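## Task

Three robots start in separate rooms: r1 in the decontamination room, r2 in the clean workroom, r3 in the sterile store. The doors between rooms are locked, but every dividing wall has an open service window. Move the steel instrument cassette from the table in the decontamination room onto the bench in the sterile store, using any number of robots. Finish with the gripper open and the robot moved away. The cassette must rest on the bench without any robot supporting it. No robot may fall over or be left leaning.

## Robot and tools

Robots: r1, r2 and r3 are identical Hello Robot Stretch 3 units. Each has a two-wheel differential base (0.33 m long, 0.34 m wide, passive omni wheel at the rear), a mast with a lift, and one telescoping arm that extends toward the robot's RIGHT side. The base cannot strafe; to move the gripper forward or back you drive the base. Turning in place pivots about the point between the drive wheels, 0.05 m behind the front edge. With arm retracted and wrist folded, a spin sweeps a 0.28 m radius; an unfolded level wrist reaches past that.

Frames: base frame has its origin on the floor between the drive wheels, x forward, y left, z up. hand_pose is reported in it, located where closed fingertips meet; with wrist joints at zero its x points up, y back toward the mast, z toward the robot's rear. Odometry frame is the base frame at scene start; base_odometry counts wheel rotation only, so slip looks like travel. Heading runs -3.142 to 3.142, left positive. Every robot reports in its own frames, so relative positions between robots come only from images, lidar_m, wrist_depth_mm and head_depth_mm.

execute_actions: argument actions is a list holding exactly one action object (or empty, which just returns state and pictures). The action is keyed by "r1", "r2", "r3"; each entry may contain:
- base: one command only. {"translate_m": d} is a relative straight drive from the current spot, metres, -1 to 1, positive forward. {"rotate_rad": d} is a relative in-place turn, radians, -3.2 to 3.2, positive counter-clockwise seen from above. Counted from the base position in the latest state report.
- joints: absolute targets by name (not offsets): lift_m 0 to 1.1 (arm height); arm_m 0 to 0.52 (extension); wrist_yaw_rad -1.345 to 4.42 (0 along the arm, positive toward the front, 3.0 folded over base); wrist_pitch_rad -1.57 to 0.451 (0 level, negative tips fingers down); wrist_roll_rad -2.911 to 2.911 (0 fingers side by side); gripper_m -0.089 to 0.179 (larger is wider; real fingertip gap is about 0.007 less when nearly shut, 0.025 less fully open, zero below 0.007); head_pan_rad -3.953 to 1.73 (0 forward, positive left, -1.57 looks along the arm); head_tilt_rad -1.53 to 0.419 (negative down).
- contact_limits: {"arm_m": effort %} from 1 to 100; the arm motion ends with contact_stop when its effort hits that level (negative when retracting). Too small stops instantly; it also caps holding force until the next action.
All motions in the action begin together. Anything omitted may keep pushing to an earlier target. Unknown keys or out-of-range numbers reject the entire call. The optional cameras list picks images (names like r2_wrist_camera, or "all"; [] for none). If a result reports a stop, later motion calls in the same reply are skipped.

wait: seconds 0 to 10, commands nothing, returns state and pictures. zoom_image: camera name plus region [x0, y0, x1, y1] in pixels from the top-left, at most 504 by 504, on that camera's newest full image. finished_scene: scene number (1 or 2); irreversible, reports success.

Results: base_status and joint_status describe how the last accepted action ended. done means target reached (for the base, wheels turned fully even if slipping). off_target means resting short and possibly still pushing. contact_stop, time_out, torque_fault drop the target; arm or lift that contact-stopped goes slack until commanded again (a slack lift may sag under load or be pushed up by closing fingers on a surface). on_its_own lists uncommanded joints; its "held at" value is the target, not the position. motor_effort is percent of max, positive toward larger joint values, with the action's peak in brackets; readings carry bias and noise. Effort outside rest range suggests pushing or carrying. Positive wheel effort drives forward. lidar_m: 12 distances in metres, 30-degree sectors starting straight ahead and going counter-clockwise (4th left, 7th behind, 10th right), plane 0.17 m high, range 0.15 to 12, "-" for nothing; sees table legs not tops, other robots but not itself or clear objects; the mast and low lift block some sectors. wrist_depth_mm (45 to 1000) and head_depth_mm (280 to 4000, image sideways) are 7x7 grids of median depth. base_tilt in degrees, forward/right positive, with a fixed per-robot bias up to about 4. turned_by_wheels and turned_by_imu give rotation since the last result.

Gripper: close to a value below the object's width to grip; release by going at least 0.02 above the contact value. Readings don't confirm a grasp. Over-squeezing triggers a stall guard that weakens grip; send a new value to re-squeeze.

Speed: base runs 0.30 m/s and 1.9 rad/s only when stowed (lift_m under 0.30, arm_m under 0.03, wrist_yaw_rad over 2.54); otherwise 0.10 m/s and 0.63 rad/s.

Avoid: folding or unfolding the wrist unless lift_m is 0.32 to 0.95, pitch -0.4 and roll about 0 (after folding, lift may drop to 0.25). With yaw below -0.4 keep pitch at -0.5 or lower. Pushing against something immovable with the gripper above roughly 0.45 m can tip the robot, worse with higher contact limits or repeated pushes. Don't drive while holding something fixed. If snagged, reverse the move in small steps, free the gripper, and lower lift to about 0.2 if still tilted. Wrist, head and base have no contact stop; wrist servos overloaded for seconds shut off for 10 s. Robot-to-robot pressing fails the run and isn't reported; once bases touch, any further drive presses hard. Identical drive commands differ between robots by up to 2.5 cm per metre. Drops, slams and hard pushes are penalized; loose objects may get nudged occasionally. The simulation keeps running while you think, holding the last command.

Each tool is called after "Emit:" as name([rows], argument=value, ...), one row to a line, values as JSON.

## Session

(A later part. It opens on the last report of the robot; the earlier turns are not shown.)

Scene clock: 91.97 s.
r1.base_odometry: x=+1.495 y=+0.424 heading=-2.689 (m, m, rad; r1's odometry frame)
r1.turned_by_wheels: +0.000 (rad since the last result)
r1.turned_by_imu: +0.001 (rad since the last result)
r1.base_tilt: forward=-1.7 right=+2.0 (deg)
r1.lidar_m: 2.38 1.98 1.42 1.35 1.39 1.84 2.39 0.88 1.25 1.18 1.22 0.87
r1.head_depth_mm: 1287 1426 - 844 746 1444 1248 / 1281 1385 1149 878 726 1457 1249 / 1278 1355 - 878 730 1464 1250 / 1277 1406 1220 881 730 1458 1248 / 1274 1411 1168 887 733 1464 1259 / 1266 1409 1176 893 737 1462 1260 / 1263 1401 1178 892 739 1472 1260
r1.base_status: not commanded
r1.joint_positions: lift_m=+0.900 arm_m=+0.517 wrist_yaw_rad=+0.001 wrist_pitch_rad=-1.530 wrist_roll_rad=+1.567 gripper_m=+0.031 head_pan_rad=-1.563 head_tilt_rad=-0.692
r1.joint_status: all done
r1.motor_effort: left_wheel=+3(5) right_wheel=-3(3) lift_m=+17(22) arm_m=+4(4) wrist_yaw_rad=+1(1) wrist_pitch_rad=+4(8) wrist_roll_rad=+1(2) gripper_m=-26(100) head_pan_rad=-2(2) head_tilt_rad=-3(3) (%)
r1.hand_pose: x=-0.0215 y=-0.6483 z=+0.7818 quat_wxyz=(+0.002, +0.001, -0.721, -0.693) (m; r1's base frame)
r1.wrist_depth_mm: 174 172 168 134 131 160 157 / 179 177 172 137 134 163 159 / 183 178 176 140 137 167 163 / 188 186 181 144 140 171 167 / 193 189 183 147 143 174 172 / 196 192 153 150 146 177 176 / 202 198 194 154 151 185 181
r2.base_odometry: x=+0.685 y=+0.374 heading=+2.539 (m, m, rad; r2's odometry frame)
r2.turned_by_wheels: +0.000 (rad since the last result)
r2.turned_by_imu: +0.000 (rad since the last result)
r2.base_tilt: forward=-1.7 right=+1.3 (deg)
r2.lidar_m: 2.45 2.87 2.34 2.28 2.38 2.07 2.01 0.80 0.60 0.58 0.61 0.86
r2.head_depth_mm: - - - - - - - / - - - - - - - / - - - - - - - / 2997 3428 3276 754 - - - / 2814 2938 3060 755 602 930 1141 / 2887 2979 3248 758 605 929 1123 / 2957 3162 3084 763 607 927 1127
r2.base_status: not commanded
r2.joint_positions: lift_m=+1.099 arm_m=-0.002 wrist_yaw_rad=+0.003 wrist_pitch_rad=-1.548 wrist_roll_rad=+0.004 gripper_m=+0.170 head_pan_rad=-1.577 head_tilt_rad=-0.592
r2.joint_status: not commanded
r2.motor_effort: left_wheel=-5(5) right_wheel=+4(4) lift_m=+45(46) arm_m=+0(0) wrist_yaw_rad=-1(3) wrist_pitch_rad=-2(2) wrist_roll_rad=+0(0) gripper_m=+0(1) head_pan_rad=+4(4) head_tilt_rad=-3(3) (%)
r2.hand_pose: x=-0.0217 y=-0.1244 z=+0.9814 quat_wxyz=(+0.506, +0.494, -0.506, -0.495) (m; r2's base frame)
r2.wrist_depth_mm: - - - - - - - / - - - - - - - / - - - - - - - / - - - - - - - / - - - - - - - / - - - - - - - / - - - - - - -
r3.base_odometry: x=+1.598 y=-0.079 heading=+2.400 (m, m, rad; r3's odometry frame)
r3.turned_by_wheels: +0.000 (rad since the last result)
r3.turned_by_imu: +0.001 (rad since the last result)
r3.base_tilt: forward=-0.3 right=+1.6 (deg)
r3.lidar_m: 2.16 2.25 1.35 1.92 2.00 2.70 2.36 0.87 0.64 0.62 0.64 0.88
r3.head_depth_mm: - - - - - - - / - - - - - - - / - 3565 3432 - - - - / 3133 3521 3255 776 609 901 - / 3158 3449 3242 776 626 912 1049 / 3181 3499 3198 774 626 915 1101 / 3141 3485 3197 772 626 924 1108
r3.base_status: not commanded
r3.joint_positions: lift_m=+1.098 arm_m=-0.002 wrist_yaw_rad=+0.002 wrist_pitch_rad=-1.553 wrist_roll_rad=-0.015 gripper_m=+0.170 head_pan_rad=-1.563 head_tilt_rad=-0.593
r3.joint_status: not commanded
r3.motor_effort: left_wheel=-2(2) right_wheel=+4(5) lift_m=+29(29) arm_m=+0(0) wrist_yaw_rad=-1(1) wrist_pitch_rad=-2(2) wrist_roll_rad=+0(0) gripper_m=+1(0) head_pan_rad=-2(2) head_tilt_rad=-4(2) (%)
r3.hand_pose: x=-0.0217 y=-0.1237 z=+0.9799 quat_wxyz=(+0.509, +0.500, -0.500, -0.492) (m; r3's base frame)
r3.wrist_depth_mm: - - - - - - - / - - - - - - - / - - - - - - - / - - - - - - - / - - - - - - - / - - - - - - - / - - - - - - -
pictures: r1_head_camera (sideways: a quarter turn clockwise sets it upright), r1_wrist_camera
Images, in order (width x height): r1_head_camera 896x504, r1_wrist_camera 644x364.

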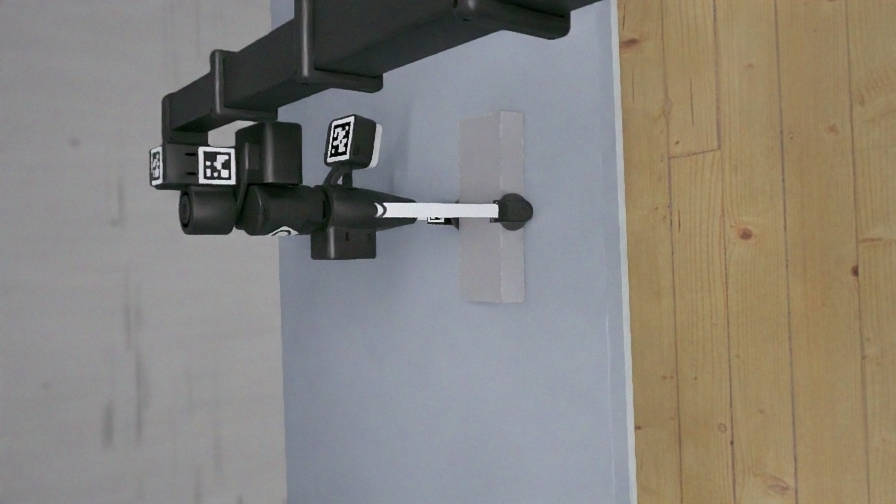

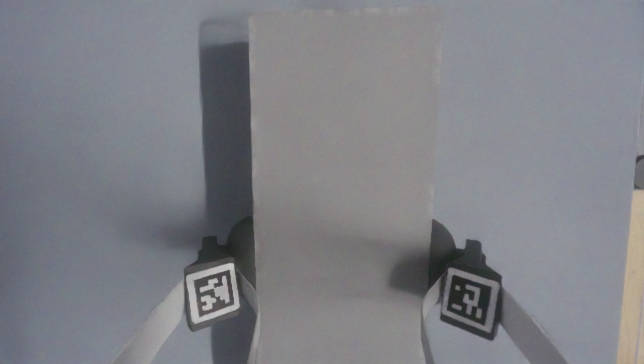

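Emit:
execute_actions([
  {"r1":{"joints":{"gripper_m":-0.01}}},
], cameras=[])

Emit:
execute_actions([
  {"r1":{"joints":{"lift_m":0.95}}},
], cameras=["r1_wrist_camera"])

Emit:
execute_actions([
  {"r1":{"base":{"rotate_rad":1.92},"joints":{"lift_m":1.095,"arm_m":0.15,"wrist_roll_rad":0}}},
], cameras=["r1_wrist_camera"])

Emit:
execute_actions([
  {"r1":{"base":{"translate_m":0.89}}},
], cameras=[])

Emit:
execute_actions([
  {"r1":{"base":{"rotate_rad":1.18}}},
], cameras=["r1_nav_camera","r1_wrist_camera","r2_nav_camera"])

Scene clock: 105.17 s.
r1.base_odometry: x=+1.495 y=+0.424 heading=-2.689 (m, m, rad; r1's odometry frame)
r1.turned_by_wheels: +0.000 (rad since the last result)
r1.turned_by_imu: +0.001 (rad since the last result)
r1.base_tilt: forward=-1.8 right=+1.9 (deg)
r1.lidar_m: 2.39 1.98 1.42 1.35 1.39 1.84 2.39 0.88 1.24 1.18 1.21 0.87
r1.head_depth_mm: 1285 1423 - 843 745 1449 1245 / 1291 1382 1145 874 727 1453 1245 / 1283 1362 - 878 729 1465 1250 / 1278 1412 1219 882 731 1465 1256 / 1272 1409 1165 887 734 1463 1253 / 1271 1402 1174 889 735 1471 1257 / 1262 1401 1177 893 736 1469 1266
r1.base_status: not commanded
r1.joint_positions: lift_m=+0.900 arm_m=+0.517 wrist_yaw_rad=+0.001 wrist_pitch_rad=-1.517 wrist_roll_rad=+1.567 gripper_m=-0.008 head_pan_rad=-1.563 head_tilt_rad=-0.692
r1.joint_status: all done
r1.motor_effort: left_wheel=+3(4) right_wheel=-3(3) lift_m=+18(17) arm_m=+4(5) wrist_yaw_rad=+1(0) wrist_pitch_rad=-1(4) wrist_roll_rad=+1(1) gripper_m=-44(100) head_pan_rad=-3(3) head_tilt_rad=-3(3) (%)
r1.hand_pose: x=-0.0215 y=-0.6517 z=+0.7816 quat_wxyz=(+0.002, +0.001, -0.726, -0.688) (m; r1's base frame)
r1.wrist_depth_mm: 174 173 168 133 130 159 156 / 181 176 172 136 133 162 159 / 185 181 176 139 135 165 162 / 190 185 180 142 138 168 165 / 193 189 183 145 142 173 169 / 198 195 151 148 144 176 174 / 205 200 195 152 149 181 177
r2.base_odometry: x=+0.685 y=+0.374 heading=+2.539 (m, m, rad; r2's odometry frame)
r2.turned_by_wheels: +0.000 (rad since the last result)
r2.turned_by_imu: +0.000 (rad since the last result)
r2.base_tilt: forward=-1.7 right=+1.3 (deg)
r2.lidar_m: 2.46 2.85 2.34 2.27 2.39 2.07 2.01 0.80 0.60 0.58 0.61 0.85
r2.head_depth_mm: - - - - - - - / - - - - - - - / - - - - - - - / 3012 3310 3262 752 - - - / 2822 2891 3046 757 601 928 1142 / 2889 2999 3255 760 604 929 1125 / 2932 3134 3040 765 608 927 1131
r2.base_status: not commanded
r2.joint_positions: lift_m=+1.099 arm_m=-0.002 wrist_yaw_rad=+0.003 wrist_pitch_rad=-1.548 wrist_roll_rad=+0.004 gripper_m=+0.170 head_pan_rad=-1.577 head_tilt_rad=-0.592
r2.joint_status: not commanded
r2.motor_effort: left_wheel=-5(5) right_wheel=+4(4) lift_m=+46(46) arm_m=+0(0) wrist_yaw_rad=-2(3) wrist_pitch_rad=-2(2) wrist_roll_rad=+1(1) gripper_m=+0(0) head_pan_rad=+5(5) head_tilt_rad=-3(4) (%)
r2.hand_pose: x=-0.0217 y=-0.1244 z=+0.9814 quat_wxyz=(+0.506, +0.494, -0.506, -0.495) (m; r2's base frame)
r2.wrist_depth_mm: - - - - - - - / - - - - - - - / - - - - - - - / - - - - - - - / - - - - - - - / - - - - - - - / - - - - - - -
r3.base_odometry: x=+1.598 y=-0.079 heading=+2.400 (m, m, rad; r3's odometry frame)
r3.turned_by_wheels: +0.000 (rad since the last result)
r3.turned_by_imu: +0.000 (rad since the last result)
r3.base_tilt: forward=-0.2 right=+1.6 (deg)
r3.lidar_m: 2.17 2.25 1.36 1.92 1.99 2.70 2.37 0.87 0.64 0.62 0.64 0.88
r3.head_depth_mm: - - - - - - - / - - - - - - - / - 3519 3510 - - - - / 3126 3484 3241 777 610 905 - / 3198 3454 3240 778 628 910 1045 / 3182 3498 3189 772 624 919 1101 / 3152 3546 3170 771 623 921 1108
r3.base_status: not commanded
r3.joint_positions: lift_m=+1.098 arm_m=-0.002 wrist_yaw_rad=+0.002 wrist_pitch_rad=-1.553 wrist_roll_rad=-0.015 gripper_m=+0.170 head_pan_rad=-1.563 head_tilt_rad=-0.593
r3.joint_status: not commanded
r3.motor_effort: left_wheel=-2(2) right_wheel=+5(4) lift_m=+29(29) arm_m=+0(0) wrist_yaw_rad=-2(2) wrist_pitch_rad=-2(2) wrist_roll_rad=+0(0) gripper_m=+0(0) head_pan_rad=-2(2) head_tilt_rad=-3(2) (%)
r3.hand_pose: x=-0.0217 y=-0.1237 z=+0.9799 quat_wxyz=(+0.509, +0.500, -0.500, -0.492) (m; r3's base frame)
r3.wrist_depth_mm: - - - - - - - / - - - - - - - / - - - - - - - / - - - - - - - / - - - - - - - / - - - - - - - / - - - - - - -
pictures: none
No camera images: the call's "cameras" was empty. Leave "cameras" out to get every camera's image.

Scene clock: 106.47 s.
r1.base_odometry: x=+1.495 y=+0.424 heading=-2.689 (m, m, rad; r1's odometry frame)
r1.turned_by_wheels: +0.000 (rad since the last result)
r1.turned_by_imu: +0.000 (rad since the last result)
r1.base_tilt: forward=-1.8 right=+2.0 (deg)
r1.lidar_m: 2.38 1.97 1.42 1.35 1.39 1.84 2.39 0.88 1.24 1.19 1.22 0.87
r1.head_depth_mm: 1294 1383 1053 870 745 1454 1246 / 1268 - 1102 846 727 1454 1252 / 1260 - 1064 768 729 1458 1250 / 1279 1419 1110 770 730 1457 1254 / 1272 1412 1168 883 731 1463 1259 / 1268 1403 1172 888 734 1472 1263 / 1265 1405 1179 893 738 1472 1261
r1.base_status: not commanded
r1.joint_positions: lift_m=+0.950 arm_m=+0.517 wrist_yaw_rad=+0.001 wrist_pitch_rad=-1.517 wrist_roll_rad=+1.567 gripper_m=+0.000 head_pan_rad=-1.563 head_tilt_rad=-0.692
r1.joint_status: all done
r1.on_its_own: gripper_m is held at -0.002, not at your -0.010, by its stall guard, which is still easing
r1.motor_effort: left_wheel=+4(4) right_wheel=-3(3) lift_m=+23(25) arm_m=+4(4) wrist_yaw_rad=-1(1) wrist_pitch_rad=-1(1) wrist_roll_rad=+1(2) gripper_m=-37(44) head_pan_rad=-2(2) head_tilt_rad=-3(3) (%)
r1.hand_pose: x=-0.0215 y=-0.6518 z=+0.8313 quat_wxyz=(+0.002, +0.001, -0.726, -0.688) (m; r1's base frame)
r1.wrist_depth_mm: 227 223 217 134 130 204 898 / 232 227 222 136 133 208 205 / 238 231 228 139 136 211 208 / 243 239 233 142 139 217 582 / 248 244 235 146 142 223 951 / 253 251 153 149 145 227 987 / 263 257 250 152 150 234 -
r2.base_odometry: x=+0.685 y=+0.374 heading=+2.539 (m, m, rad; r2's odometry frame)
r2.turned_by_wheels: +0.000 (rad since the last result)
r2.turned_by_imu: +0.000 (rad since the last result)
r2.base_tilt: forward=-1.7 right=+1.3 (deg)
r2.lidar_m: 2.45 2.86 2.35 2.27 2.38 2.07 2.01 0.80 0.60 0.58 0.61 0.86
r2.head_depth_mm: - - - - - - - / - - - - - - - / - - - - - - - / 2979 3285 3231 751 - - - / 2865 2921 3015 756 602 928 1135 / 2830 2981 3276 761 605 930 1122 / 2971 3166 3096 763 606 926 1127
r2.base_status: not commanded
r2.joint_positions: lift_m=+1.099 arm_m=-0.002 wrist_yaw_rad=+0.003 wrist_pitch_rad=-1.548 wrist_roll_rad=+0.004 gripper_m=+0.170 head_pan_rad=-1.577 head_tilt_rad=-0.592
r2.joint_status: not commanded
r2.motor_effort: left_wheel=-5(5) right_wheel=+4(4) lift_m=+46(46) arm_m=+0(0) wrist_yaw_rad=-3(4) wrist_pitch_rad=-2(2) wrist_roll_rad=+0(1) gripper_m=+1(0) head_pan_rad=+5(4) head_tilt_rad=-3(3) (%)
r2.hand_pose: x=-0.0217 y=-0.1244 z=+0.9814 quat_wxyz=(+0.506, +0.494, -0.506, -0.495) (m; r2's base frame)
r2.wrist_depth_mm: - - - - - - - / - - - - - - - / - - - - - - - / - - - - - - - / - - - - - - - / - - - - - - - / - - - - - - -
r3.base_odometry: x=+1.598 y=-0.079 heading=+2.400 (m, m, rad; r3's odometry frame)
r3.turned_by_wheels: +0.000 (rad since the last result)
r3.turned_by_imu: +0.000 (rad since the last result)
r3.base_tilt: forward=-0.2 right=+1.5 (deg)
r3.lidar_m: 2.17 2.25 1.35 1.92 2.00 2.71 2.36 0.87 0.64 0.61 0.64 0.88
r3.head_depth_mm: - - - - - - - / - - - - - - - / - 3529 3426 - - - - / 3144 3455 3233 777 609 902 - / 3135 3444 3204 779 626 910 1048 / 3177 3520 3219 774 627 917 1100 / 3185 3474 3242 772 624 922 1111
r3.base_status: not commanded
r3.joint_positions: lift_m=+1.098 arm_m=-0.002 wrist_yaw_rad=+0.002 wrist_pitch_rad=-1.553 wrist_roll_rad=-0.015 gripper_m=+0.170 head_pan_rad=-1.563 head_tilt_rad=-0.593
r3.joint_status: not commanded
r3.motor_effort: left_wheel=-2(2) right_wheel=+5(4) lift_m=+29(29) arm_m=+0(0) wrist_yaw_rad=-2(2) wrist_pitch_rad=-2(2) wrist_roll_rad=-1(1) gripper_m=+1(1) head_pan_rad=-2(2) head_tilt_rad=-4(3) (%)
r3.hand_pose: x=-0.0217 y=-0.1237 z=+0.9799 quat_wxyz=(+0.509, +0.500, -0.500, -0.492) (m; r3's base frame)
r3.wrist_depth_mm: - - - - - - - / - - - - - - - / - - - - - - - / - - - - - - - / - - - - - - - / - - - - - - - / - - - - - - -
pictures: r1_wrist_camera
Images, in order (width x height): r1_wrist_camera 644x364.

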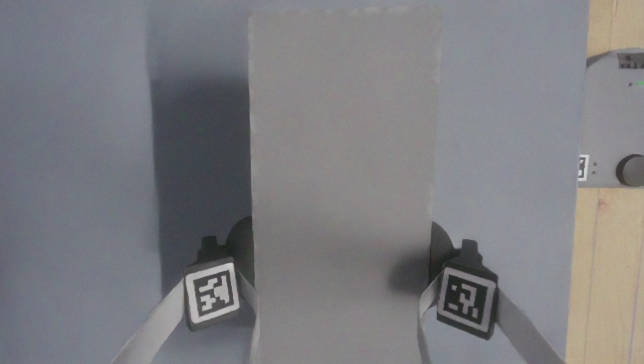

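Scene clock: 110.43 s.
r1.base_odometry: x=+1.495 y=+0.424 heading=-0.769 (m, m, rad; r1's odometry frame)
r1.turned_by_wheels: +1.920 (rad since the last result)
r1.turned_by_imu: +1.959 (rad since the last result)
r1.base_tilt: forward=-1.8 right=+2.0 (deg)
r1.lidar_m: 1.36 1.62 2.39 2.39 0.88 1.19 1.19 0.87 2.38 2.40 1.51 1.35
r1.head_depth_mm: - - 2476 2154 1727 1450 1245 / - - - 2073 1735 342 309 / - - - - 398 338 310 / 2237 2475 2735 2114 425 353 1185 / 2290 2543 2753 2188 1757 1468 1261 / 2308 2507 2656 2184 1768 1465 1264 / 2012 2133 2240 2190 1765 1475 1267
r1.base_status: done
r1.joint_positions: lift_m=+1.095 arm_m=+0.150 wrist_yaw_rad=+0.001 wrist_pitch_rad=-1.516 wrist_roll_rad=+0.003 gripper_m=+0.019 head_pan_rad=-1.563 head_tilt_rad=-0.692
r1.joint_status: all done
r1.on_its_own: gripper_m is held at +0.018, not at your -0.010, by its stall guard, which is still easing
r1.motor_effort: left_wheel=-5(11) right_wheel=+2(6) lift_m=+23(24) arm_m=-6(7) wrist_yaw_rad=+0(0) wrist_pitch_rad=-1(2) wrist_roll_rad=-1(5) gripper_m=-31(40) head_pan_rad=-2(2) head_tilt_rad=-3(2) (%)
r1.hand_pose: x=-0.0216 y=-0.2854 z=+0.9763 quat_wxyz=(+0.513, +0.486, -0.514, -0.487) (m; r1's base frame)
r1.wrist_depth_mm: - - - 136 132 - - / - - - 138 134 - - / - - - 141 137 - - / - - - 144 139 - - / - - - 147 142 - - / - - - 151 145 - - / - - - 154 150 - -
r2.base_odometry: x=+0.685 y=+0.374 heading=+2.539 (m, m, rad; r2's odometry frame)
r2.turned_by_wheels: +0.000 (rad since the last result)
r2.turned_by_imu: +0.000 (rad since the last result)
r2.base_tilt: forward=-1.7 right=+1.3 (deg)
r2.lidar_m: 2.45 2.86 2.34 2.28 2.39 2.07 2.01 0.80 0.60 0.58 0.61 0.85
r2.head_depth_mm: - - - - - - - / - - - - - - - / - - - - - - - / 2969 3339 3265 752 - - - / 2864 2925 3077 754 601 933 1136 / 2958 3006 3284 758 605 923 1114 / 2899 2629 3050 764 606 928 1128
r2.base_status: not commanded
r2.joint_positions: lift_m=+1.099 arm_m=-0.002 wrist_yaw_rad=+0.003 wrist_pitch_rad=-1.548 wrist_roll_rad=+0.004 gripper_m=+0.170 head_pan_rad=-1.577 head_tilt_rad=-0.592
r2.joint_status: not commanded
r2.motor_effort: left_wheel=-5(5) right_wheel=+4(4) lift_m=+46(46) arm_m=+0(1) wrist_yaw_rad=-2(3) wrist_pitch_rad=-2(2) wrist_roll_rad=+0(1) gripper_m=+0(0) head_pan_rad=+4(4) head_tilt_rad=-3(4) (%)
r2.hand_pose: x=-0.0217 y=-0.1244 z=+0.9814 quat_wxyz=(+0.506, +0.494, -0.506, -0.495) (m; r2's base frame)
r2.wrist_depth_mm: - - - - - - - / - - - - - - - / - - - - - - - / - - - - - - - / - - - - - - - / - - - - - - - / - - - - - - -
r3.base_odometry: x=+1.598 y=-0.079 heading=+2.400 (m, m, rad; r3's odometry frame)
r3.turned_by_wheels: +0.000 (rad since the last result)
r3.turned_by_imu: +0.000 (rad since the last result)
r3.base_tilt: forward=-0.3 right=+1.5 (deg)
r3.lidar_m: 2.17 2.26 1.35 1.92 2.00 2.70 2.36 0.87 0.64 0.61 0.64 0.88
r3.head_depth_mm: - - - - - - - / - - - - - - - / - 3543 3448 - - - - / 3126 3469 3213 775 608 905 - / 3166 3461 3227 776 627 910 1049 / 3227 3509 3234 773 626 918 1104 / 3148 3531 3206 771 625 922 1107
r3.base_status: not commanded
r3.joint_positions: lift_m=+1.098 arm_m=-0.002 wrist_yaw_rad=+0.002 wrist_pitch_rad=-1.553 wrist_roll_rad=-0.015 gripper_m=+0.170 head_pan_rad=-1.563 head_tilt_rad=-0.593
r3.joint_status: not commanded
r3.motor_effort: left_wheel=-2(2) right_wheel=+4(4) lift_m=+29(29) arm_m=+0(0) wrist_yaw_rad=-2(2) wrist_pitch_rad=-2(2) wrist_roll_rad=+0(0) gripper_m=+1(1) head_pan_rad=-2(2) head_tilt_rad=-3(3) (%)
r3.hand_pose: x=-0.0217 y=-0.1237 z=+0.9799 quat_wxyz=(+0.509, +0.500, -0.500, -0.492) (m; r3's base frame)
r3.wrist_depth_mm: - - - - - - - / - - - - - - - / - - - - - - - / - - - - - - - / - - - - - - - / - - - - - - - / - - - - - - -
pictures: r1_wrist_camera
Images, in order (width x height): r1_wrist_camera 644x364.

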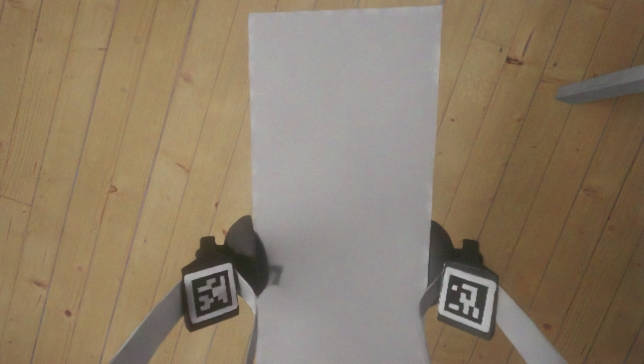

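Scene clock: 120.93 s.
r1.base_odometry: x=+2.134 y=-0.195 heading=-0.770 (m, m, rad; r1's odometry frame)
r1.turned_by_wheels: +0.000 (rad since the last result)
r1.turned_by_imu: +0.002 (rad since the last result)
r1.base_tilt: forward=-1.7 right=+1.9 (deg)
r1.lidar_m: 0.50 0.60 1.11 2.12 2.53 1.45 2.04 1.70 2.66 0.91 0.56 0.50
r1.head_depth_mm: - - 2730 2150 1722 1453 1248 / - - - 2077 1739 343 309 / - - - - 400 339 310 / 1294 1411 1495 1635 426 357 1181 / 1038 1121 1208 1316 1411 1428 1259 / 858 910 972 1042 1117 1209 1220 / 731 769 815 853 638 972 1041
r1.base_status: done
r1.joint_positions: lift_m=+1.095 arm_m=+0.150 wrist_yaw_rad=+0.001 wrist_pitch_rad=-1.516 wrist_roll_rad=+0.003 gripper_m=+0.036 head_pan_rad=-1.563 head_tilt_rad=-0.692
r1.joint_status: not commanded
r1.on_its_own: gripper_m is held at +0.035, not at your -0.010, by its stall guard, which is not easing now
r1.motor_effort: left_wheel=-5(6) right_wheel=+2(4) lift_m=+24(23) arm_m=-5(6) wrist_yaw_rad=+0(1) wrist_pitch_rad=-1(1) wrist_roll_rad=-1(1) gripper_m=-23(32) head_pan_rad=-2(2) head_tilt_rad=-3(3) (%)
r1.hand_pose: x=-0.0216 y=-0.2854 z=+0.9763 quat_wxyz=(+0.513, +0.486, -0.514, -0.487) (m; r1's base frame)
r1.wrist_depth_mm: 291 629 895 137 134 - - / 309 661 988 138 135 - - / 525 715 - 142 138 - - / 556 812 - 145 141 - - / 585 880 - 148 144 - - / 609 947 - 151 148 - - / 661 970 - 155 152 - -
r2.base_odometry: x=+0.685 y=+0.374 heading=+2.539 (m, m, rad; r2's odometry frame)
r2.turned_by_wheels: +0.000 (rad since the last result)
r2.turned_by_imu: +0.001 (rad since the last result)
r2.base_tilt: forward=-1.7 right=+1.3 (deg)
r2.lidar_m: 2.45 2.86 2.34 2.28 2.39 2.06 2.01 0.80 0.60 0.58 0.61 0.86
r2.head_depth_mm: - - - - - - - / - - - - - - - / - - - - - - - / 3015 3167 3150 752 - - - / 2966 3048 3222 756 602 927 1143 / 2956 2613 3281 761 603 931 1125 / 966 2351 3107 764 608 928 1126
r2.base_status: not commanded
r2.joint_positions: lift_m=+1.099 arm_m=-0.002 wrist_yaw_rad=+0.003 wrist_pitch_rad=-1.548 wrist_roll_rad=+0.004 gripper_m=+0.170 head_pan_rad=-1.577 head_tilt_rad=-0.592
r2.joint_status: not commanded
r2.motor_effort: left_wheel=-5(5) right_wheel=+4(4) lift_m=+46(46) arm_m=+0(0) wrist_yaw_rad=-2(3) wrist_pitch_rad=-2(2) wrist_roll_rad=+0(1) gripper_m=+0(0) head_pan_rad=+4(3) head_tilt_rad=-4(4) (%)
r2.hand_pose: x=-0.0217 y=-0.1244 z=+0.9814 quat_wxyz=(+0.506, +0.494, -0.506, -0.495) (m; r2's base frame)
r2.wrist_depth_mm: - - - - - - - / - - - - - - - / - - - - - - - / - - - - - - - / - - - - - - - / - - - - - - - / - - - - - - -
r3.base_odometry: x=+1.598 y=-0.079 heading=+2.400 (m, m, rad; r3's odometry frame)
r3.turned_by_wheels: +0.000 (rad since the last result)
r3.turned_by_imu: +0.001 (rad since the last result)
r3.base_tilt: forward=-0.2 right=+1.5 (deg)
r3.lidar_m: 2.17 2.25 1.35 1.92 2.00 2.70 2.36 0.87 0.64 0.62 0.64 0.88
r3.head_depth_mm: - - - - - - - / - - - - - - - / 3329 3540 3416 - - - - / 3150 3476 3275 776 608 906 - / 3139 3447 3226 775 627 914 1048 / 3191 3537 3249 773 627 916 1100 / 3176 3483 3174 774 623 924 1112
r3.base_status: not commanded
r3.joint_positions: lift_m=+1.098 arm_m=-0.002 wrist_yaw_rad=+0.002 wrist_pitch_rad=-1.553 wrist_roll_rad=-0.015 gripper_m=+0.170 head_pan_rad=-1.563 head_tilt_rad=-0.593
r3.joint_status: not commanded
r3.motor_effort: left_wheel=-2(2) right_wheel=+4(4) lift_m=+29(29) arm_m=+0(0) wrist_yaw_rad=-1(1) wrist_pitch_rad=-2(2) wrist_roll_rad=-1(0) gripper_m=+1(0) head_pan_rad=-2(2) head_tilt_rad=-2(2) (%)
r3.hand_pose: x=-0.0217 y=-0.1237 z=+0.9799 quat_wxyz=(+0.509, +0.500, -0.500, -0.492) (m; r3's base frame)
r3.wrist_depth_mm: - - - - - - - / - - - - - - - / - - - - - - - / - - - - - - - / - - - - - - - / - - - - - - - / - - - - - - -
pictures: none
No camera images: the call's "cameras" was empty. Leave "cameras" out to get every camera's image.

Scene clock: 123.77 s.
r1.base_odometry: x=+2.134 y=-0.195 heading=+0.410 (m, m, rad; r1's odometry frame)
r1.turned_by_wheels: +1.180 (rad since the last result)
r1.turned_by_imu: +1.203 (rad since the last result)
r1.base_tilt: forward=-1.8 right=+2.0 (deg)
r1.lidar_m: 1.55 2.16 2.47 1.45 1.70 2.83 2.61 0.76 0.53 0.50 0.51 0.67
r1.head_depth_mm: - - 2806 704 568 802 996 / - - - 682 569 344 309 / - - - - 400 339 310 / 3168 3451 2889 689 426 357 894 / 3060 3462 2768 715 575 518 946 / 1143 3330 2800 717 576 518 935 / 3086 3439 2913 718 579 509 922
r1.base_status: done
r1.joint_positions: lift_m=+1.095 arm_m=+0.150 wrist_yaw_rad=+0.001 wrist_pitch_rad=-1.516 wrist_roll_rad=+0.003 gripper_m=+0.036 head_pan_rad=-1.563 head_tilt_rad=-0.692
r1.joint_status: not commanded
r1.on_its_own: gripper_m is held at +0.035, not at your -0.010, by its stall guard, which is not easing now
r1.motor_effort: left_wheel=-5(9) right_wheel=+2(4) lift_m=+23(24) arm_m=-6(6) wrist_yaw_rad=-1(2) wrist_pitch_rad=-1(1) wrist_roll_rad=-1(1) gripper_m=-23(23) head_pan_rad=-2(2) head_tilt_rad=-3(3) (%)
r1.hand_pose: x=-0.0216 y=-0.2854 z=+0.9763 quat_wxyz=(+0.513, +0.486, -0.514, -0.487) (m; r1's base frame)
r1.wrist_depth_mm: 270 267 261 136 133 253 252 / 272 268 265 139 135 259 255 / 275 273 269 142 138 - - / - - - 145 142 - - / - - - 148 144 - - / - - - 151 147 - - / - - - 155 152 - -
r2.base_odometry: x=+0.685 y=+0.374 heading=+2.539 (m, m, rad; r2's odometry frame)
r2.turned_by_wheels: +0.000 (rad since the last result)
r2.turned_by_imu: +0.000 (rad since the last result)
r2.base_tilt: forward=-1.7 right=+1.3 (deg)
r2.lidar_m: 2.45 2.86 2.34 2.28 2.38 2.07 2.01 0.80 0.60 0.58 0.61 0.86
r2.head_depth_mm: - - - - - - - / - - - - - - - / - - - - - - - / 3009 3291 3273 753 - - - / 988 1252 918 756 602 927 1136 / 734 2977 3093 759 604 927 1127 / 2930 3124 3081 764 607 927 1127
r2.base_status: not commanded
r2.joint_positions: lift_m=+1.099 arm_m=-0.002 wrist_yaw_rad=+0.003 wrist_pitch_rad=-1.548 wrist_roll_rad=+0.004 gripper_m=+0.170 head_pan_rad=-1.577 head_tilt_rad=-0.592
r2.joint_status: not commanded
r2.motor_effort: left_wheel=-4(5) right_wheel=+4(4) lift_m=+46(46) arm_m=+0(0) wrist_yaw_rad=-3(3) wrist_pitch_rad=-2(2) wrist_roll_rad=+0(1) gripper_m=+0(0) head_pan_rad=+4(3) head_tilt_rad=-3(4) (%)
r2.hand_pose: x=-0.0217 y=-0.1244 z=+0.9814 quat_wxyz=(+0.506, +0.494, -0.506, -0.495) (m; r2's base frame)
r2.wrist_depth_mm: - - - - - - - / - - - - - - - / - - - - - - - / - - - - - - - / - - - - - - - / - - - - - - - / - - - - - - -
r3.base_odometry: x=+1.598 y=-0.079 heading=+2.400 (m, m, rad; r3's odometry frame)
r3.turned_by_wheels: +0.000 (rad since the last result)
r3.turned_by_imu: +0.000 (rad since the last result)
r3.base_tilt: forward=-0.2 right=+1.5 (deg)
r3.lidar_m: 2.17 2.26 1.36 1.92 1.99 2.71 2.36 0.86 0.64 0.61 0.64 0.88
r3.head_depth_mm: - - - - - - - / - - - - - - - / - 3538 3481 - - - - / 3127 3448 3266 777 609 905 - / 3157 3488 3256 775 627 913 1048 / 3125 3500 3243 773 627 916 1101 / 3185 3499 3249 773 624 924 1111
r3.base_status: not commanded
r3.joint_positions: lift_m=+1.098 arm_m=-0.002 wrist_yaw_rad=+0.002 wrist_pitch_rad=-1.553 wrist_roll_rad=-0.015 gripper_m=+0.170 head_pan_rad=-1.563 head_tilt_rad=-0.593
r3.joint_status: not commanded
r3.motor_effort: left_wheel=-3(2) right_wheel=+4(5) lift_m=+29(29) arm_m=+0(1) wrist_yaw_rad=-1(2) wrist_pitch_rad=-2(2) wrist_roll_rad=+0(0) gripper_m=+0(1) head_pan_rad=-2(2) head_tilt_rad=-2(2) (%)
r3.hand_pose: x=-0.0217 y=-0.1237 z=+0.9799 quat_wxyz=(+0.509, +0.500, -0.500, -0.492) (m; r3's base frame)
r3.wrist_depth_mm: - - - - - - - / - - - - - - - / - - - - - - - / - - - - - - - / - - - - - - - / - - - - - - - / - - - - - - -
pictures: r1_nav_camera (sideways: a quarter turn counterclockwise sets it upright), r1_wrist_camera, r2_nav_camera (sideways: a quarter turn counterclockwise sets it upright)
Images, in order (width x height): r1_nav_camera 672x504, r1_wrist_camera 644x364, r2_nav_camera 672x504.

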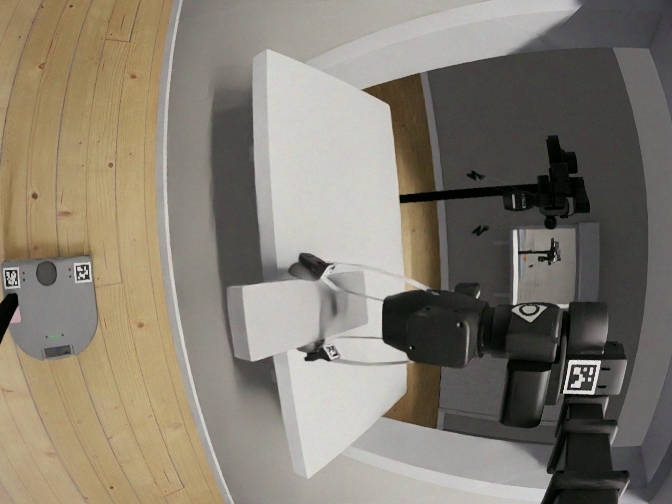

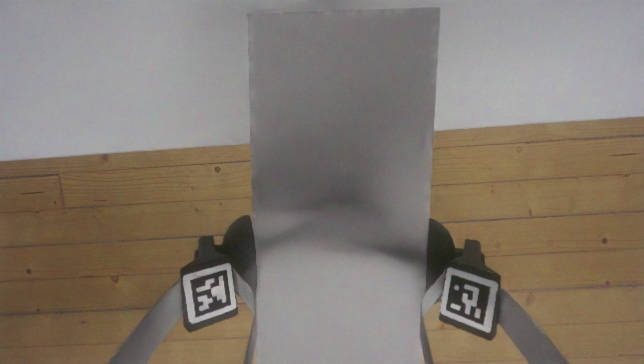

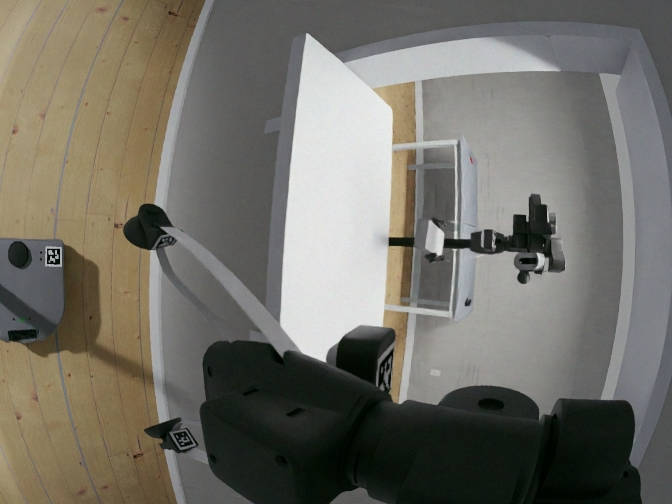

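Emit:
execute_actions([
  {"r1":{"joints":{"arm_m":0.49,"lift_m":1.03}},"r2":{"base":{"translate_m":0.17}}},
], cameras=["r1_wrist_camera"])

Scene clock: 131.43 s.
r1.base_odometry: x=+2.134 y=-0.195 heading=+0.410 (m, m, rad; r1's odometry frame)
r1.turned_by_wheels: +0.000 (rad since the last result)
r1.turned_by_imu: +0.002 (rad since the last result)
r1.base_tilt: forward=-1.7 right=+1.9 (deg)
r1.lidar_m: 1.55 2.16 2.47 1.44 1.69 2.82 2.61 0.76 0.53 0.50 0.51 0.67
r1.head_depth_mm: - 3478 2810 704 567 802 992 / - 3481 2835 705 569 791 981 / - 3504 2745 648 571 515 971 / 1126 3347 1401 664 572 516 958 / 3118 3441 2890 714 574 517 947 / 3070 3457 2880 715 576 518 936 / 3051 3451 2927 718 578 510 924
r1.base_status: not commanded
r1.joint_positions: lift_m=+1.030 arm_m=+0.490 wrist_yaw_rad=+0.000 wrist_pitch_rad=-1.516 wrist_roll_rad=+0.003 gripper_m=+0.036 head_pan_rad=-1.563 head_tilt_rad=-0.692
r1.joint_status: all done
r1.on_its_own: gripper_m is held at +0.035, not at your -0.010, by its stall guard, which is not easing now
r1.motor_effort: left_wheel=-5(5) right_wheel=+2(2) lift_m=+18(21) arm_m=+5(6) wrist_yaw_rad=+0(0) wrist_pitch_rad=-1(1) wrist_roll_rad=-1(1) gripper_m=-24(23) head_pan_rad=-2(3) head_tilt_rad=-2(3) (%)
r1.hand_pose: x=-0.0216 y=-0.6244 z=+0.9116 quat_wxyz=(+0.513, +0.486, -0.514, -0.487) (m; r1's base frame)
r1.wrist_depth_mm: 204 200 198 135 133 193 190 / 207 205 201 138 135 194 195 / 209 208 204 142 138 198 195 / 213 210 208 145 142 201 199 / 216 215 211 148 145 205 202 / 220 219 - 152 147 207 204 / 224 220 218 155 152 213 210
r2.base_odometry: x=+0.545 y=+0.470 heading=+2.539 (m, m, rad; r2's odometry frame)
r2.turned_by_wheels: +0.000 (rad since the last result)
r2.turned_by_imu: +0.001 (rad since the last result)
r2.base_tilt: forward=-1.7 right=+1.3 (deg)
r2.lidar_m: 2.54 2.69 2.33 2.27 2.38 2.25 2.04 0.81 0.60 0.59 0.61 0.86
r2.head_depth_mm: - - - - - - - / - - - - - - - / - - - - - - - / 454 497 3196 722 - - - / 1044 2601 3217 757 601 935 1149 / 2909 3003 3218 759 604 940 1140 / 2949 3189 3076 763 607 938 1138
r2.base_status: done
r2.joint_positions: lift_m=+1.099 arm_m=-0.002 wrist_yaw_rad=+0.003 wrist_pitch_rad=-1.548 wrist_roll_rad=+0.004 gripper_m=+0.170 head_pan_rad=-1.577 head_tilt_rad=-0.592
r2.joint_status: not commanded
r2.motor_effort: left_wheel=-5(9) right_wheel=+4(8) lift_m=+46(46) arm_m=+0(0) wrist_yaw_rad=-2(3) wrist_pitch_rad=-2(2) wrist_roll_rad=+0(1) gripper_m=+0(1) head_pan_rad=+4(4) head_tilt_rad=-3(4) (%)
r2.hand_pose: x=-0.0217 y=-0.1244 z=+0.9814 quat_wxyz=(+0.506, +0.494, -0.506, -0.495) (m; r2's base frame)
r2.wrist_depth_mm: - - - - - - - / - - - - - - - / - - - - - - - / - - - - - - - / - - - - - - - / - - - - - - - / - - - - - - -
r3.base_odometry: x=+1.598 y=-0.079 heading=+2.400 (m, m, rad; r3's odometry frame)
r3.turned_by_wheels: +0.000 (rad since the last result)
r3.turned_by_imu: +0.001 (rad since the last result)
r3.base_tilt: forward=-0.2 right=+1.5 (deg)
r3.lidar_m: 2.17 2.25 1.36 1.92 1.99 2.70 2.36 0.87 0.64 0.61 0.64 0.88
r3.head_depth_mm: - - - - - - - / - - - - - - - / - 3482 3422 - - - - / 3173 3442 3253 778 610 909 - / 3150 3469 3266 774 627 909 1050 / 3166 3514 3204 771 625 912 1102 / 3120 3407 3224 772 624 923 1112
r3.base_status: not commanded
r3.joint_positions: lift_m=+1.098 arm_m=-0.002 wrist_yaw_rad=+0.002 wrist_pitch_rad=-1.553 wrist_roll_rad=-0.015 gripper_m=+0.170 head_pan_rad=-1.563 head_tilt_rad=-0.593
r3.joint_status: not commanded
r3.motor_effort: left_wheel=-2(2) right_wheel=+5(4) lift_m=+29(29) arm_m=+0(0) wrist_yaw_rad=-1(2) wrist_pitch_rad=-2(2) wrist_roll_rad=+0(0) gripper_m=+1(1) head_pan_rad=-2(2) head_tilt_rad=-3(4) (%)
r3.hand_pose: x=-0.0217 y=-0.1237 z=+0.9799 quat_wxyz=(+0.509, +0.500, -0.500, -0.492) (m; r3's base frame)
r3.wrist_depth_mm: - - - - - - - / - - - - - - - / - - - - - - - / - - - - - - - / - - - - - - - / - - - - - - - / - - - - - - -
pictures: r1_wrist_camera
Images, in order (width x height): r1_wrist_camera 644x364.

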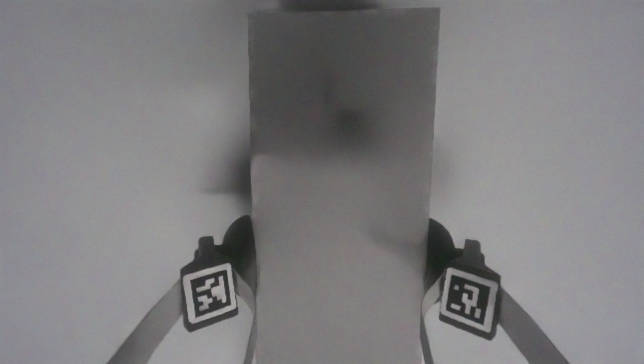

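Emit:
execute_actions([
  {"r1":{"joints":{"lift_m":1.003}}},
], cameras=[])

Emit:
execute_actions([
  {"r1":{"joints":{"gripper_m":0.15}}},
], cameras=[])

Emit:
execute_actions([
  {"r1":{"joints":{"lift_m":1.09,"arm_m":0.0}},"r2":{"joints":{"arm_m":0.44,"lift_m":1.06}}},
], cameras=["r2_head_camera","r2_wrist_camera"])

Scene clock: 140.70 s.
r1.base_odometry: x=+2.134 y=-0.195 heading=+0.410 (m, m, rad; r1's odometry frame)
r1.turned_by_wheels: +0.000 (rad since the last result)
r1.turned_by_imu: +0.001 (rad since the last result)
r1.base_tilt: forward=-1.8 right=+2.0 (deg)
r1.lidar_m: 1.56 2.16 2.46 1.45 1.70 2.82 2.61 0.76 0.53 0.50 0.51 0.67
r1.head_depth_mm: 3099 3533 2839 702 568 800 994 / - 3523 2840 706 570 792 984 / - 3527 2739 650 571 516 970 / 1111 3319 1431 679 572 516 958 / 3107 3461 2882 715 574 517 944 / 3103 3413 2885 717 577 517 934 / 3097 3418 2908 719 577 509 925
r1.base_status: not commanded
r1.joint_positions: lift_m=+1.003 arm_m=+0.490 wrist_yaw_rad=+0.000 wrist_pitch_rad=-1.517 wrist_roll_rad=+0.003 gripper_m=+0.036 head_pan_rad=-1.563 head_tilt_rad=-0.692
r1.joint_status: all done
r1.on_its_own: gripper_m is held at +0.035, not at your -0.010, by its stall guard, which is not easing now
r1.motor_effort: left_wheel=-6(5) right_wheel=+3(4) lift_m=+14(19) arm_m=+5(5) wrist_yaw_rad=-1(1) wrist_pitch_rad=-1(1) wrist_roll_rad=-1(1) gripper_m=-22(23) head_pan_rad=-2(2) head_tilt_rad=-3(2) (%)
r1.hand_pose: x=-0.0216 y=-0.6242 z=+0.8849 quat_wxyz=(+0.513, +0.486, -0.514, -0.487) (m; r1's base frame)
r1.wrist_depth_mm: 176 174 173 139 137 168 166 / 179 178 176 140 138 170 169 / 182 180 179 143 140 173 170 / 186 183 182 145 142 176 174 / 189 186 184 147 144 178 177 / 192 190 153 150 146 181 180 / 196 194 192 152 149 186 183
r2.base_odometry: x=+0.545 y=+0.470 heading=+2.539 (m, m, rad; r2's odometry frame)
r2.turned_by_wheels: +0.000 (rad since the last result)
r2.turned_by_imu: +0.000 (rad since the last result)
r2.base_tilt: forward=-1.7 right=+1.3 (deg)
r2.lidar_m: 2.53 2.69 2.33 2.27 2.38 2.24 2.04 0.80 0.60 0.59 0.61 0.86
r2.head_depth_mm: - - - - - - - / - - - - - - - / - - - - - - - / 797 503 3200 721 - - - / 2855 2399 3175 756 601 939 1150 / 2940 2951 3268 757 606 939 1139 / 2940 3190 3109 763 608 938 1134
r2.base_status: not commanded
r2.joint_positions: lift_m=+1.099 arm_m=-0.002 wrist_yaw_rad=+0.003 wrist_pitch_rad=-1.548 wrist_roll_rad=+0.004 gripper_m=+0.170 head_pan_rad=-1.577 head_tilt_rad=-0.592
r2.joint_status: not commanded
r2.motor_effort: left_wheel=-5(5) right_wheel=+4(4) lift_m=+46(45) arm_m=+0(0) wrist_yaw_rad=-2(3) wrist_pitch_rad=-2(2) wrist_roll_rad=+1(1) gripper_m=+0(0) head_pan_rad=+4(5) head_tilt_rad=-4(3) (%)
r2.hand_pose: x=-0.0217 y=-0.1244 z=+0.9814 quat_wxyz=(+0.506, +0.494, -0.506, -0.495) (m; r2's base frame)
r2.wrist_depth_mm: - - - - - - - / - - - - - - - / - - - - - - - / - - - - - - - / - - - - - - - / - - - - - - - / - - - - - - -
r3.base_odometry: x=+1.598 y=-0.079 heading=+2.400 (m, m, rad; r3's odometry frame)
r3.turned_by_wheels: +0.000 (rad since the last result)
r3.turned_by_imu: +0.000 (rad since the last result)
r3.base_tilt: forward=-0.2 right=+1.5 (deg)
r3.lidar_m: 2.16 2.26 1.35 1.92 2.00 2.71 2.36 0.87 0.64 0.61 0.64 0.88
r3.head_depth_mm: - - - - - - - / - - - - - - - / - 3531 3452 - - - - / 3184 3449 3225 776 608 906 - / 3178 3469 3158 776 628 908 1048 / 3154 3487 3223 774 627 916 1100 / 3167 3510 3229 769 626 924 1115
r3.base_status: not commanded
r3.joint_positions: lift_m=+1.098 arm_m=-0.002 wrist_yaw_rad=+0.002 wrist_pitch_rad=-1.553 wrist_roll_rad=-0.015 gripper_m=+0.170 head_pan_rad=-1.563 head_tilt_rad=-0.593
r3.joint_status: not commanded
r3.motor_effort: left_wheel=-2(2) right_wheel=+4(5) lift_m=+29(29) arm_m=+1(0) wrist_yaw_rad=-1(1) wrist_pitch_rad=-2(2) wrist_roll_rad=-1(0) gripper_m=+1(1) head_pan_rad=-2(2) head_tilt_rad=-3(3) (%)
r3.hand_pose: x=-0.0217 y=-0.1237 z=+0.9799 quat_wxyz=(+0.509, +0.500, -0.500, -0.492) (m; r3's base frame)
r3.wrist_depth_mm: - - - - - - - / - - - - - - - / - - - - - - - / - - - - - - - / - - - - - - - / - - - - - - - / - - - - - - -
pictures: none
No camera images: the call's "cameras" was empty. Leave "cameras" out to get every camera's image.

Scene clock: 142.33 s.
r1.base_odometry: x=+2.134 y=-0.195 heading=+0.410 (m, m, rad; r1's odometry frame)
r1.turned_by_wheels: +0.000 (rad since the last result)
r1.turned_by_imu: +0.001 (rad since the last result)
r1.base_tilt: forward=-1.7 right=+1.9 (deg)
r1.lidar_m: 1.56 2.16 2.47 1.44 1.69 2.82 2.61 0.76 0.53 0.50 0.51 0.67
r1.head_depth_mm: 3110 3515 2841 701 567 800 994 / - 3554 2863 694 570 794 981 / - - 2730 678 572 515 970 / 1118 3313 1466 686 573 515 960 / 3114 3478 2874 713 575 516 946 / 3080 3451 2900 717 576 518 932 / 3060 3443 2947 720 579 509 924
r1.base_status: not commanded
r1.joint_positions: lift_m=+1.003 arm_m=+0.490 wrist_yaw_rad=+0.000 wrist_pitch_rad=-1.517 wrist_roll_rad=+0.003 gripper_m=+0.150 head_pan_rad=-1.563 head_tilt_rad=-0.692
r1.joint_status: all done
r1.motor_effort: left_wheel=-4(8) right_wheel=+2(5) lift_m=+16(16) arm_m=+5(5) wrist_yaw_rad=+0(1) wrist_pitch_rad=-1(1) wrist_roll_rad=+0(1) gripper_m=+0(96) head_pan_rad=-3(2) head_tilt_rad=-3(3) (%)
r1.hand_pose: x=-0.0216 y=-0.6243 z=+0.8847 quat_wxyz=(+0.513, +0.486, -0.513, -0.487) (m; r1's base frame)
r1.wrist_depth_mm: 176 175 171 141 140 167 165 / 179 176 175 142 142 170 167 / 182 181 178 144 143 173 171 / 184 183 181 147 146 175 174 / 188 186 183 149 148 178 176 / 192 - 187 152 151 181 179 / 195 193 189 154 154 184 182
r2.base_odometry: x=+0.545 y=+0.470 heading=+2.539 (m, m, rad; r2's odometry frame)
r2.turned_by_wheels: +0.000 (rad since the last result)
r2.turned_by_imu: +0.000 (rad since the last result)
r2.base_tilt: forward=-1.6 right=+1.3 (deg)
r2.lidar_m: 2.53 2.68 2.33 2.27 2.38 2.24 2.04 0.80 0.60 0.59 0.61 0.86
r2.head_depth_mm: - - - - - - - / - - - - - - - / - - - - - - - / 799 501 3166 696 - - - / 2816 2376 3278 756 601 937 1150 / 2945 2974 3294 762 603 940 1131 / 2953 3176 3138 764 605 942 1130
r2.base_status: not commanded
r2.joint_positions: lift_m=+1.099 arm_m=-0.002 wrist_yaw_rad=+0.003 wrist_pitch_rad=-1.548 wrist_roll_rad=+0.004 gripper_m=+0.170 head_pan_rad=-1.577 head_tilt_rad=-0.592
r2.joint_status: not commanded
r2.motor_effort: left_wheel=-5(5) right_wheel=+4(4) lift_m=+46(46) arm_m=+0(0) wrist_yaw_rad=-3(2) wrist_pitch_rad=-2(2) wrist_roll_rad=+1(0) gripper_m=+0(1) head_pan_rad=+4(4) head_tilt_rad=-4(4) (%)
r2.hand_pose: x=-0.0217 y=-0.1244 z=+0.9814 quat_wxyz=(+0.506, +0.494, -0.506, -0.495) (m; r2's base frame)
r2.wrist_depth_mm: - - - - - - - / - - - - - - - / - - - - - - - / - - - - - - - / - - - - - - - / - - - - - - - / - - - - - - -
r3.base_odometry: x=+1.598 y=-0.079 heading=+2.400 (m, m, rad; r3's odometry frame)
r3.turned_by_wheels: +0.000 (rad since the last result)
r3.turned_by_imu: +0.000 (rad since the last result)
r3.base_tilt: forward=-0.2 right=+1.4 (deg)
r3.lidar_m: 2.17 2.26 1.35 1.92 2.00 2.71 2.35 0.87 0.64 0.61 0.64 0.88
r3.head_depth_mm: - - - - - - - / - - - - - - - / - 3498 3453 - - - - / 3156 3465 3261 778 610 902 - / 3196 3439 3190 777 627 908 1049 / 3191 3494 3205 775 627 918 1102 / 3107 3462 3237 772 624 920 1112
r3.base_status: not commanded
r3.joint_positions: lift_m=+1.098 arm_m=-0.002 wrist_yaw_rad=+0.002 wrist_pitch_rad=-1.553 wrist_roll_rad=-0.015 gripper_m=+0.170 head_pan_rad=-1.563 head_tilt_rad=-0.593
r3.joint_status: not commanded
r3.motor_effort: left_wheel=-2(2) right_wheel=+4(5) lift_m=+29(29) arm_m=+1(1) wrist_yaw_rad=-1(1) wrist_pitch_rad=-2(2) wrist_roll_rad=+0(1) gripper_m=+1(0) head_pan_rad=-2(2) head_tilt_rad=-2(2) (%)
r3.hand_pose: x=-0.0217 y=-0.1237 z=+0.9799 quat_wxyz=(+0.509, +0.500, -0.500, -0.492) (m; r3's base frame)
r3.wrist_depth_mm: - - - - - - - / - - - - - - - / - - - - - - - / - - - - - - - / - - - - - - - / - - - - - - - / - - - - - - -
pictures: none
No camera images: the call's "cameras" was empty. Leave "cameras" out to get every camera's image.

Scene clock: 147.13 s.
r1.base_odometry: x=+2.134 y=-0.195 heading=+0.410 (m, m, rad; r1's odometry frame)
r1.turned_by_wheels: +0.000 (rad since the last result)
r1.turned_by_imu: +0.001 (rad since the last result)
r1.base_tilt: forward=-1.7 right=+2.0 (deg)
r1.lidar_m: 1.56 2.16 2.46 1.45 1.70 2.83 2.61 0.76 0.53 0.50 0.51 0.66
r1.head_depth_mm: - - - - - - - / - - - - - - - / - 572 2990 - - - - / 503 3343 1479 706 572 511 991 / 3141 3442 2881 714 575 517 941 / 3106 3438 2892 716 577 518 932 / 3116 3411 2924 719 578 508 923
r1.base_status: not commanded
r1.joint_positions: lift_m=+1.090 arm_m=+0.000 wrist_yaw_rad=+0.000 wrist_pitch_rad=-1.517 wrist_roll_rad=+0.003 gripper_m=+0.150 head_pan_rad=-1.563 head_tilt_rad=-0.692
r1.joint_status: all done
r1.motor_effort: left_wheel=-5(5) right_wheel=+2(3) lift_m=+22(23) arm_m=-6(5) wrist_yaw_rad=+0(1) wrist_pitch_rad=-1(1) wrist_roll_rad=-1(1) gripper_m=+0(0) head_pan_rad=-2(2) head_tilt_rad=-3(3) (%)
r1.hand_pose: x=-0.0216 y=-0.1351 z=+0.9714 quat_wxyz=(+0.513, +0.486, -0.513, -0.487) (m; r1's base frame)
r1.wrist_depth_mm: 767 800 863 906 952 945 976 / - - - - - - - / - - - - - - - / - - - - - - - / - - - - - - - / - - - - - - - / - - - - - - -
r2.base_odometry: x=+0.545 y=+0.470 heading=+2.539 (m, m, rad; r2's odometry frame)
r2.turned_by_wheels: +0.000 (rad since the last result)
r2.turned_by_imu: +0.000 (rad since the last result)
r2.base_tilt: forward=-1.7 right=+1.3 (deg)
r2.lidar_m: 2.54 2.68 2.34 2.27 2.38 2.25 2.03 0.81 0.60 0.59 0.61 0.86
r2.head_depth_mm: 2875 3347 3102 739 612 938 1132 / 2878 3232 2986 742 613 935 1133 / 2827 3319 3194 716 594 937 1140 / 826 - 2866 724 592 938 1139 / 2952 3157 3237 740 600 937 1139 / 2981 3100 3228 758 603 941 1138 / 2959 3199 3083 762 606 939 1135
r2.base_status: not commanded
r2.joint_positions: lift_m=+1.060 arm_m=+0.440 wrist_yaw_rad=+0.001 wrist_pitch_rad=-1.549 wrist_roll_rad=+0.004 gripper_m=+0.170 head_pan_rad=-1.577 head_tilt_rad=-0.593
r2.joint_status: all done
r2.motor_effort: left_wheel=-5(5) right_wheel=+4(4) lift_m=+34(40) arm_m=+2(2) wrist_yaw_rad=-2(3) wrist_pitch_rad=-2(2) wrist_roll_rad=+0(1) gripper_m=+0(0) head_pan_rad=+4(4) head_tilt_rad=-3(3) (%)
r2.hand_pose: x=-0.0217 y=-0.5663 z=+0.9422 quat_wxyz=(+0.505, +0.494, -0.506, -0.495) (m; r2's base frame)
r2.wrist_depth_mm: 219 217 219 189 185 214 212 / 225 224 222 193 191 220 219 / 231 230 229 200 197 227 224 / 237 237 235 205 202 232 231 / 245 242 243 210 211 238 239 / 252 252 251 214 246 248 242 / - 261 258 257 257 252 254
r3.base_odometry: x=+1.598 y=-0.079 heading=+2.400 (m, m, rad; r3's odometry frame)
r3.turned_by_wheels: +0.000 (rad since the last result)
r3.turned_by_imu: +0.001 (rad since the last result)
r3.base_tilt: forward=-0.2 right=+1.5 (deg)
r3.lidar_m: 2.17 2.26 1.35 1.92 1.99 2.72 2.36 0.86 0.64 0.61 0.64 0.88
r3.head_depth_mm: - - - - - - - / - - - - - - - / - 3532 3477 - - - - / 3117 3486 3257 780 609 905 - / 3137 3476 3240 779 628 909 1047 / 3196 3487 3212 775 626 920 1098 / 3190 3503 3221 770 624 922 1115
r3.base_status: not commanded
r3.joint_positions: lift_m=+1.098 arm_m=-0.002 wrist_yaw_rad=+0.002 wrist_pitch_rad=-1.553 wrist_roll_rad=-0.015 gripper_m=+0.170 head_pan_rad=-1.563 head_tilt_rad=-0.593
r3.joint_status: not commanded
r3.motor_effort: left_wheel=-2(2) right_wheel=+4(5) lift_m=+29(29) arm_m=+1(0) wrist_yaw_rad=-2(1) wrist_pitch_rad=-2(2) wrist_roll_rad=+0(0) gripper_m=+1(1) head_pan_rad=-2(2) head_tilt_rad=-2(3) (%)
r3.hand_pose: x=-0.0217 y=-0.1237 z=+0.9799 quat_wxyz=(+0.509, +0.500, -0.500, -0.492) (m; r3's base frame)
r3.wrist_depth_mm: - - - - - - - / - - - - - - - / - - - - - - - / - - - - - - - / - - - - - - - / - - - - - - - / - - - - - - -
pictures: r2_head_camera (sideways: a quarter turn clockwise sets it upright), r2_wrist_camera
Images, in order (width x height): r2_head_camera 896x504, r2_wrist_camera 644x364.

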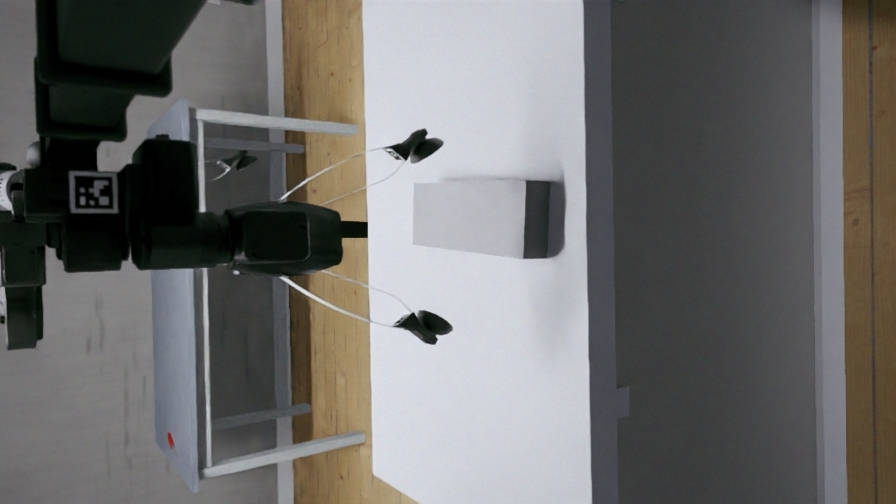

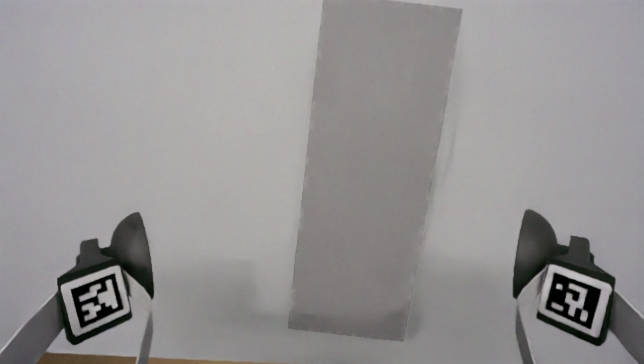

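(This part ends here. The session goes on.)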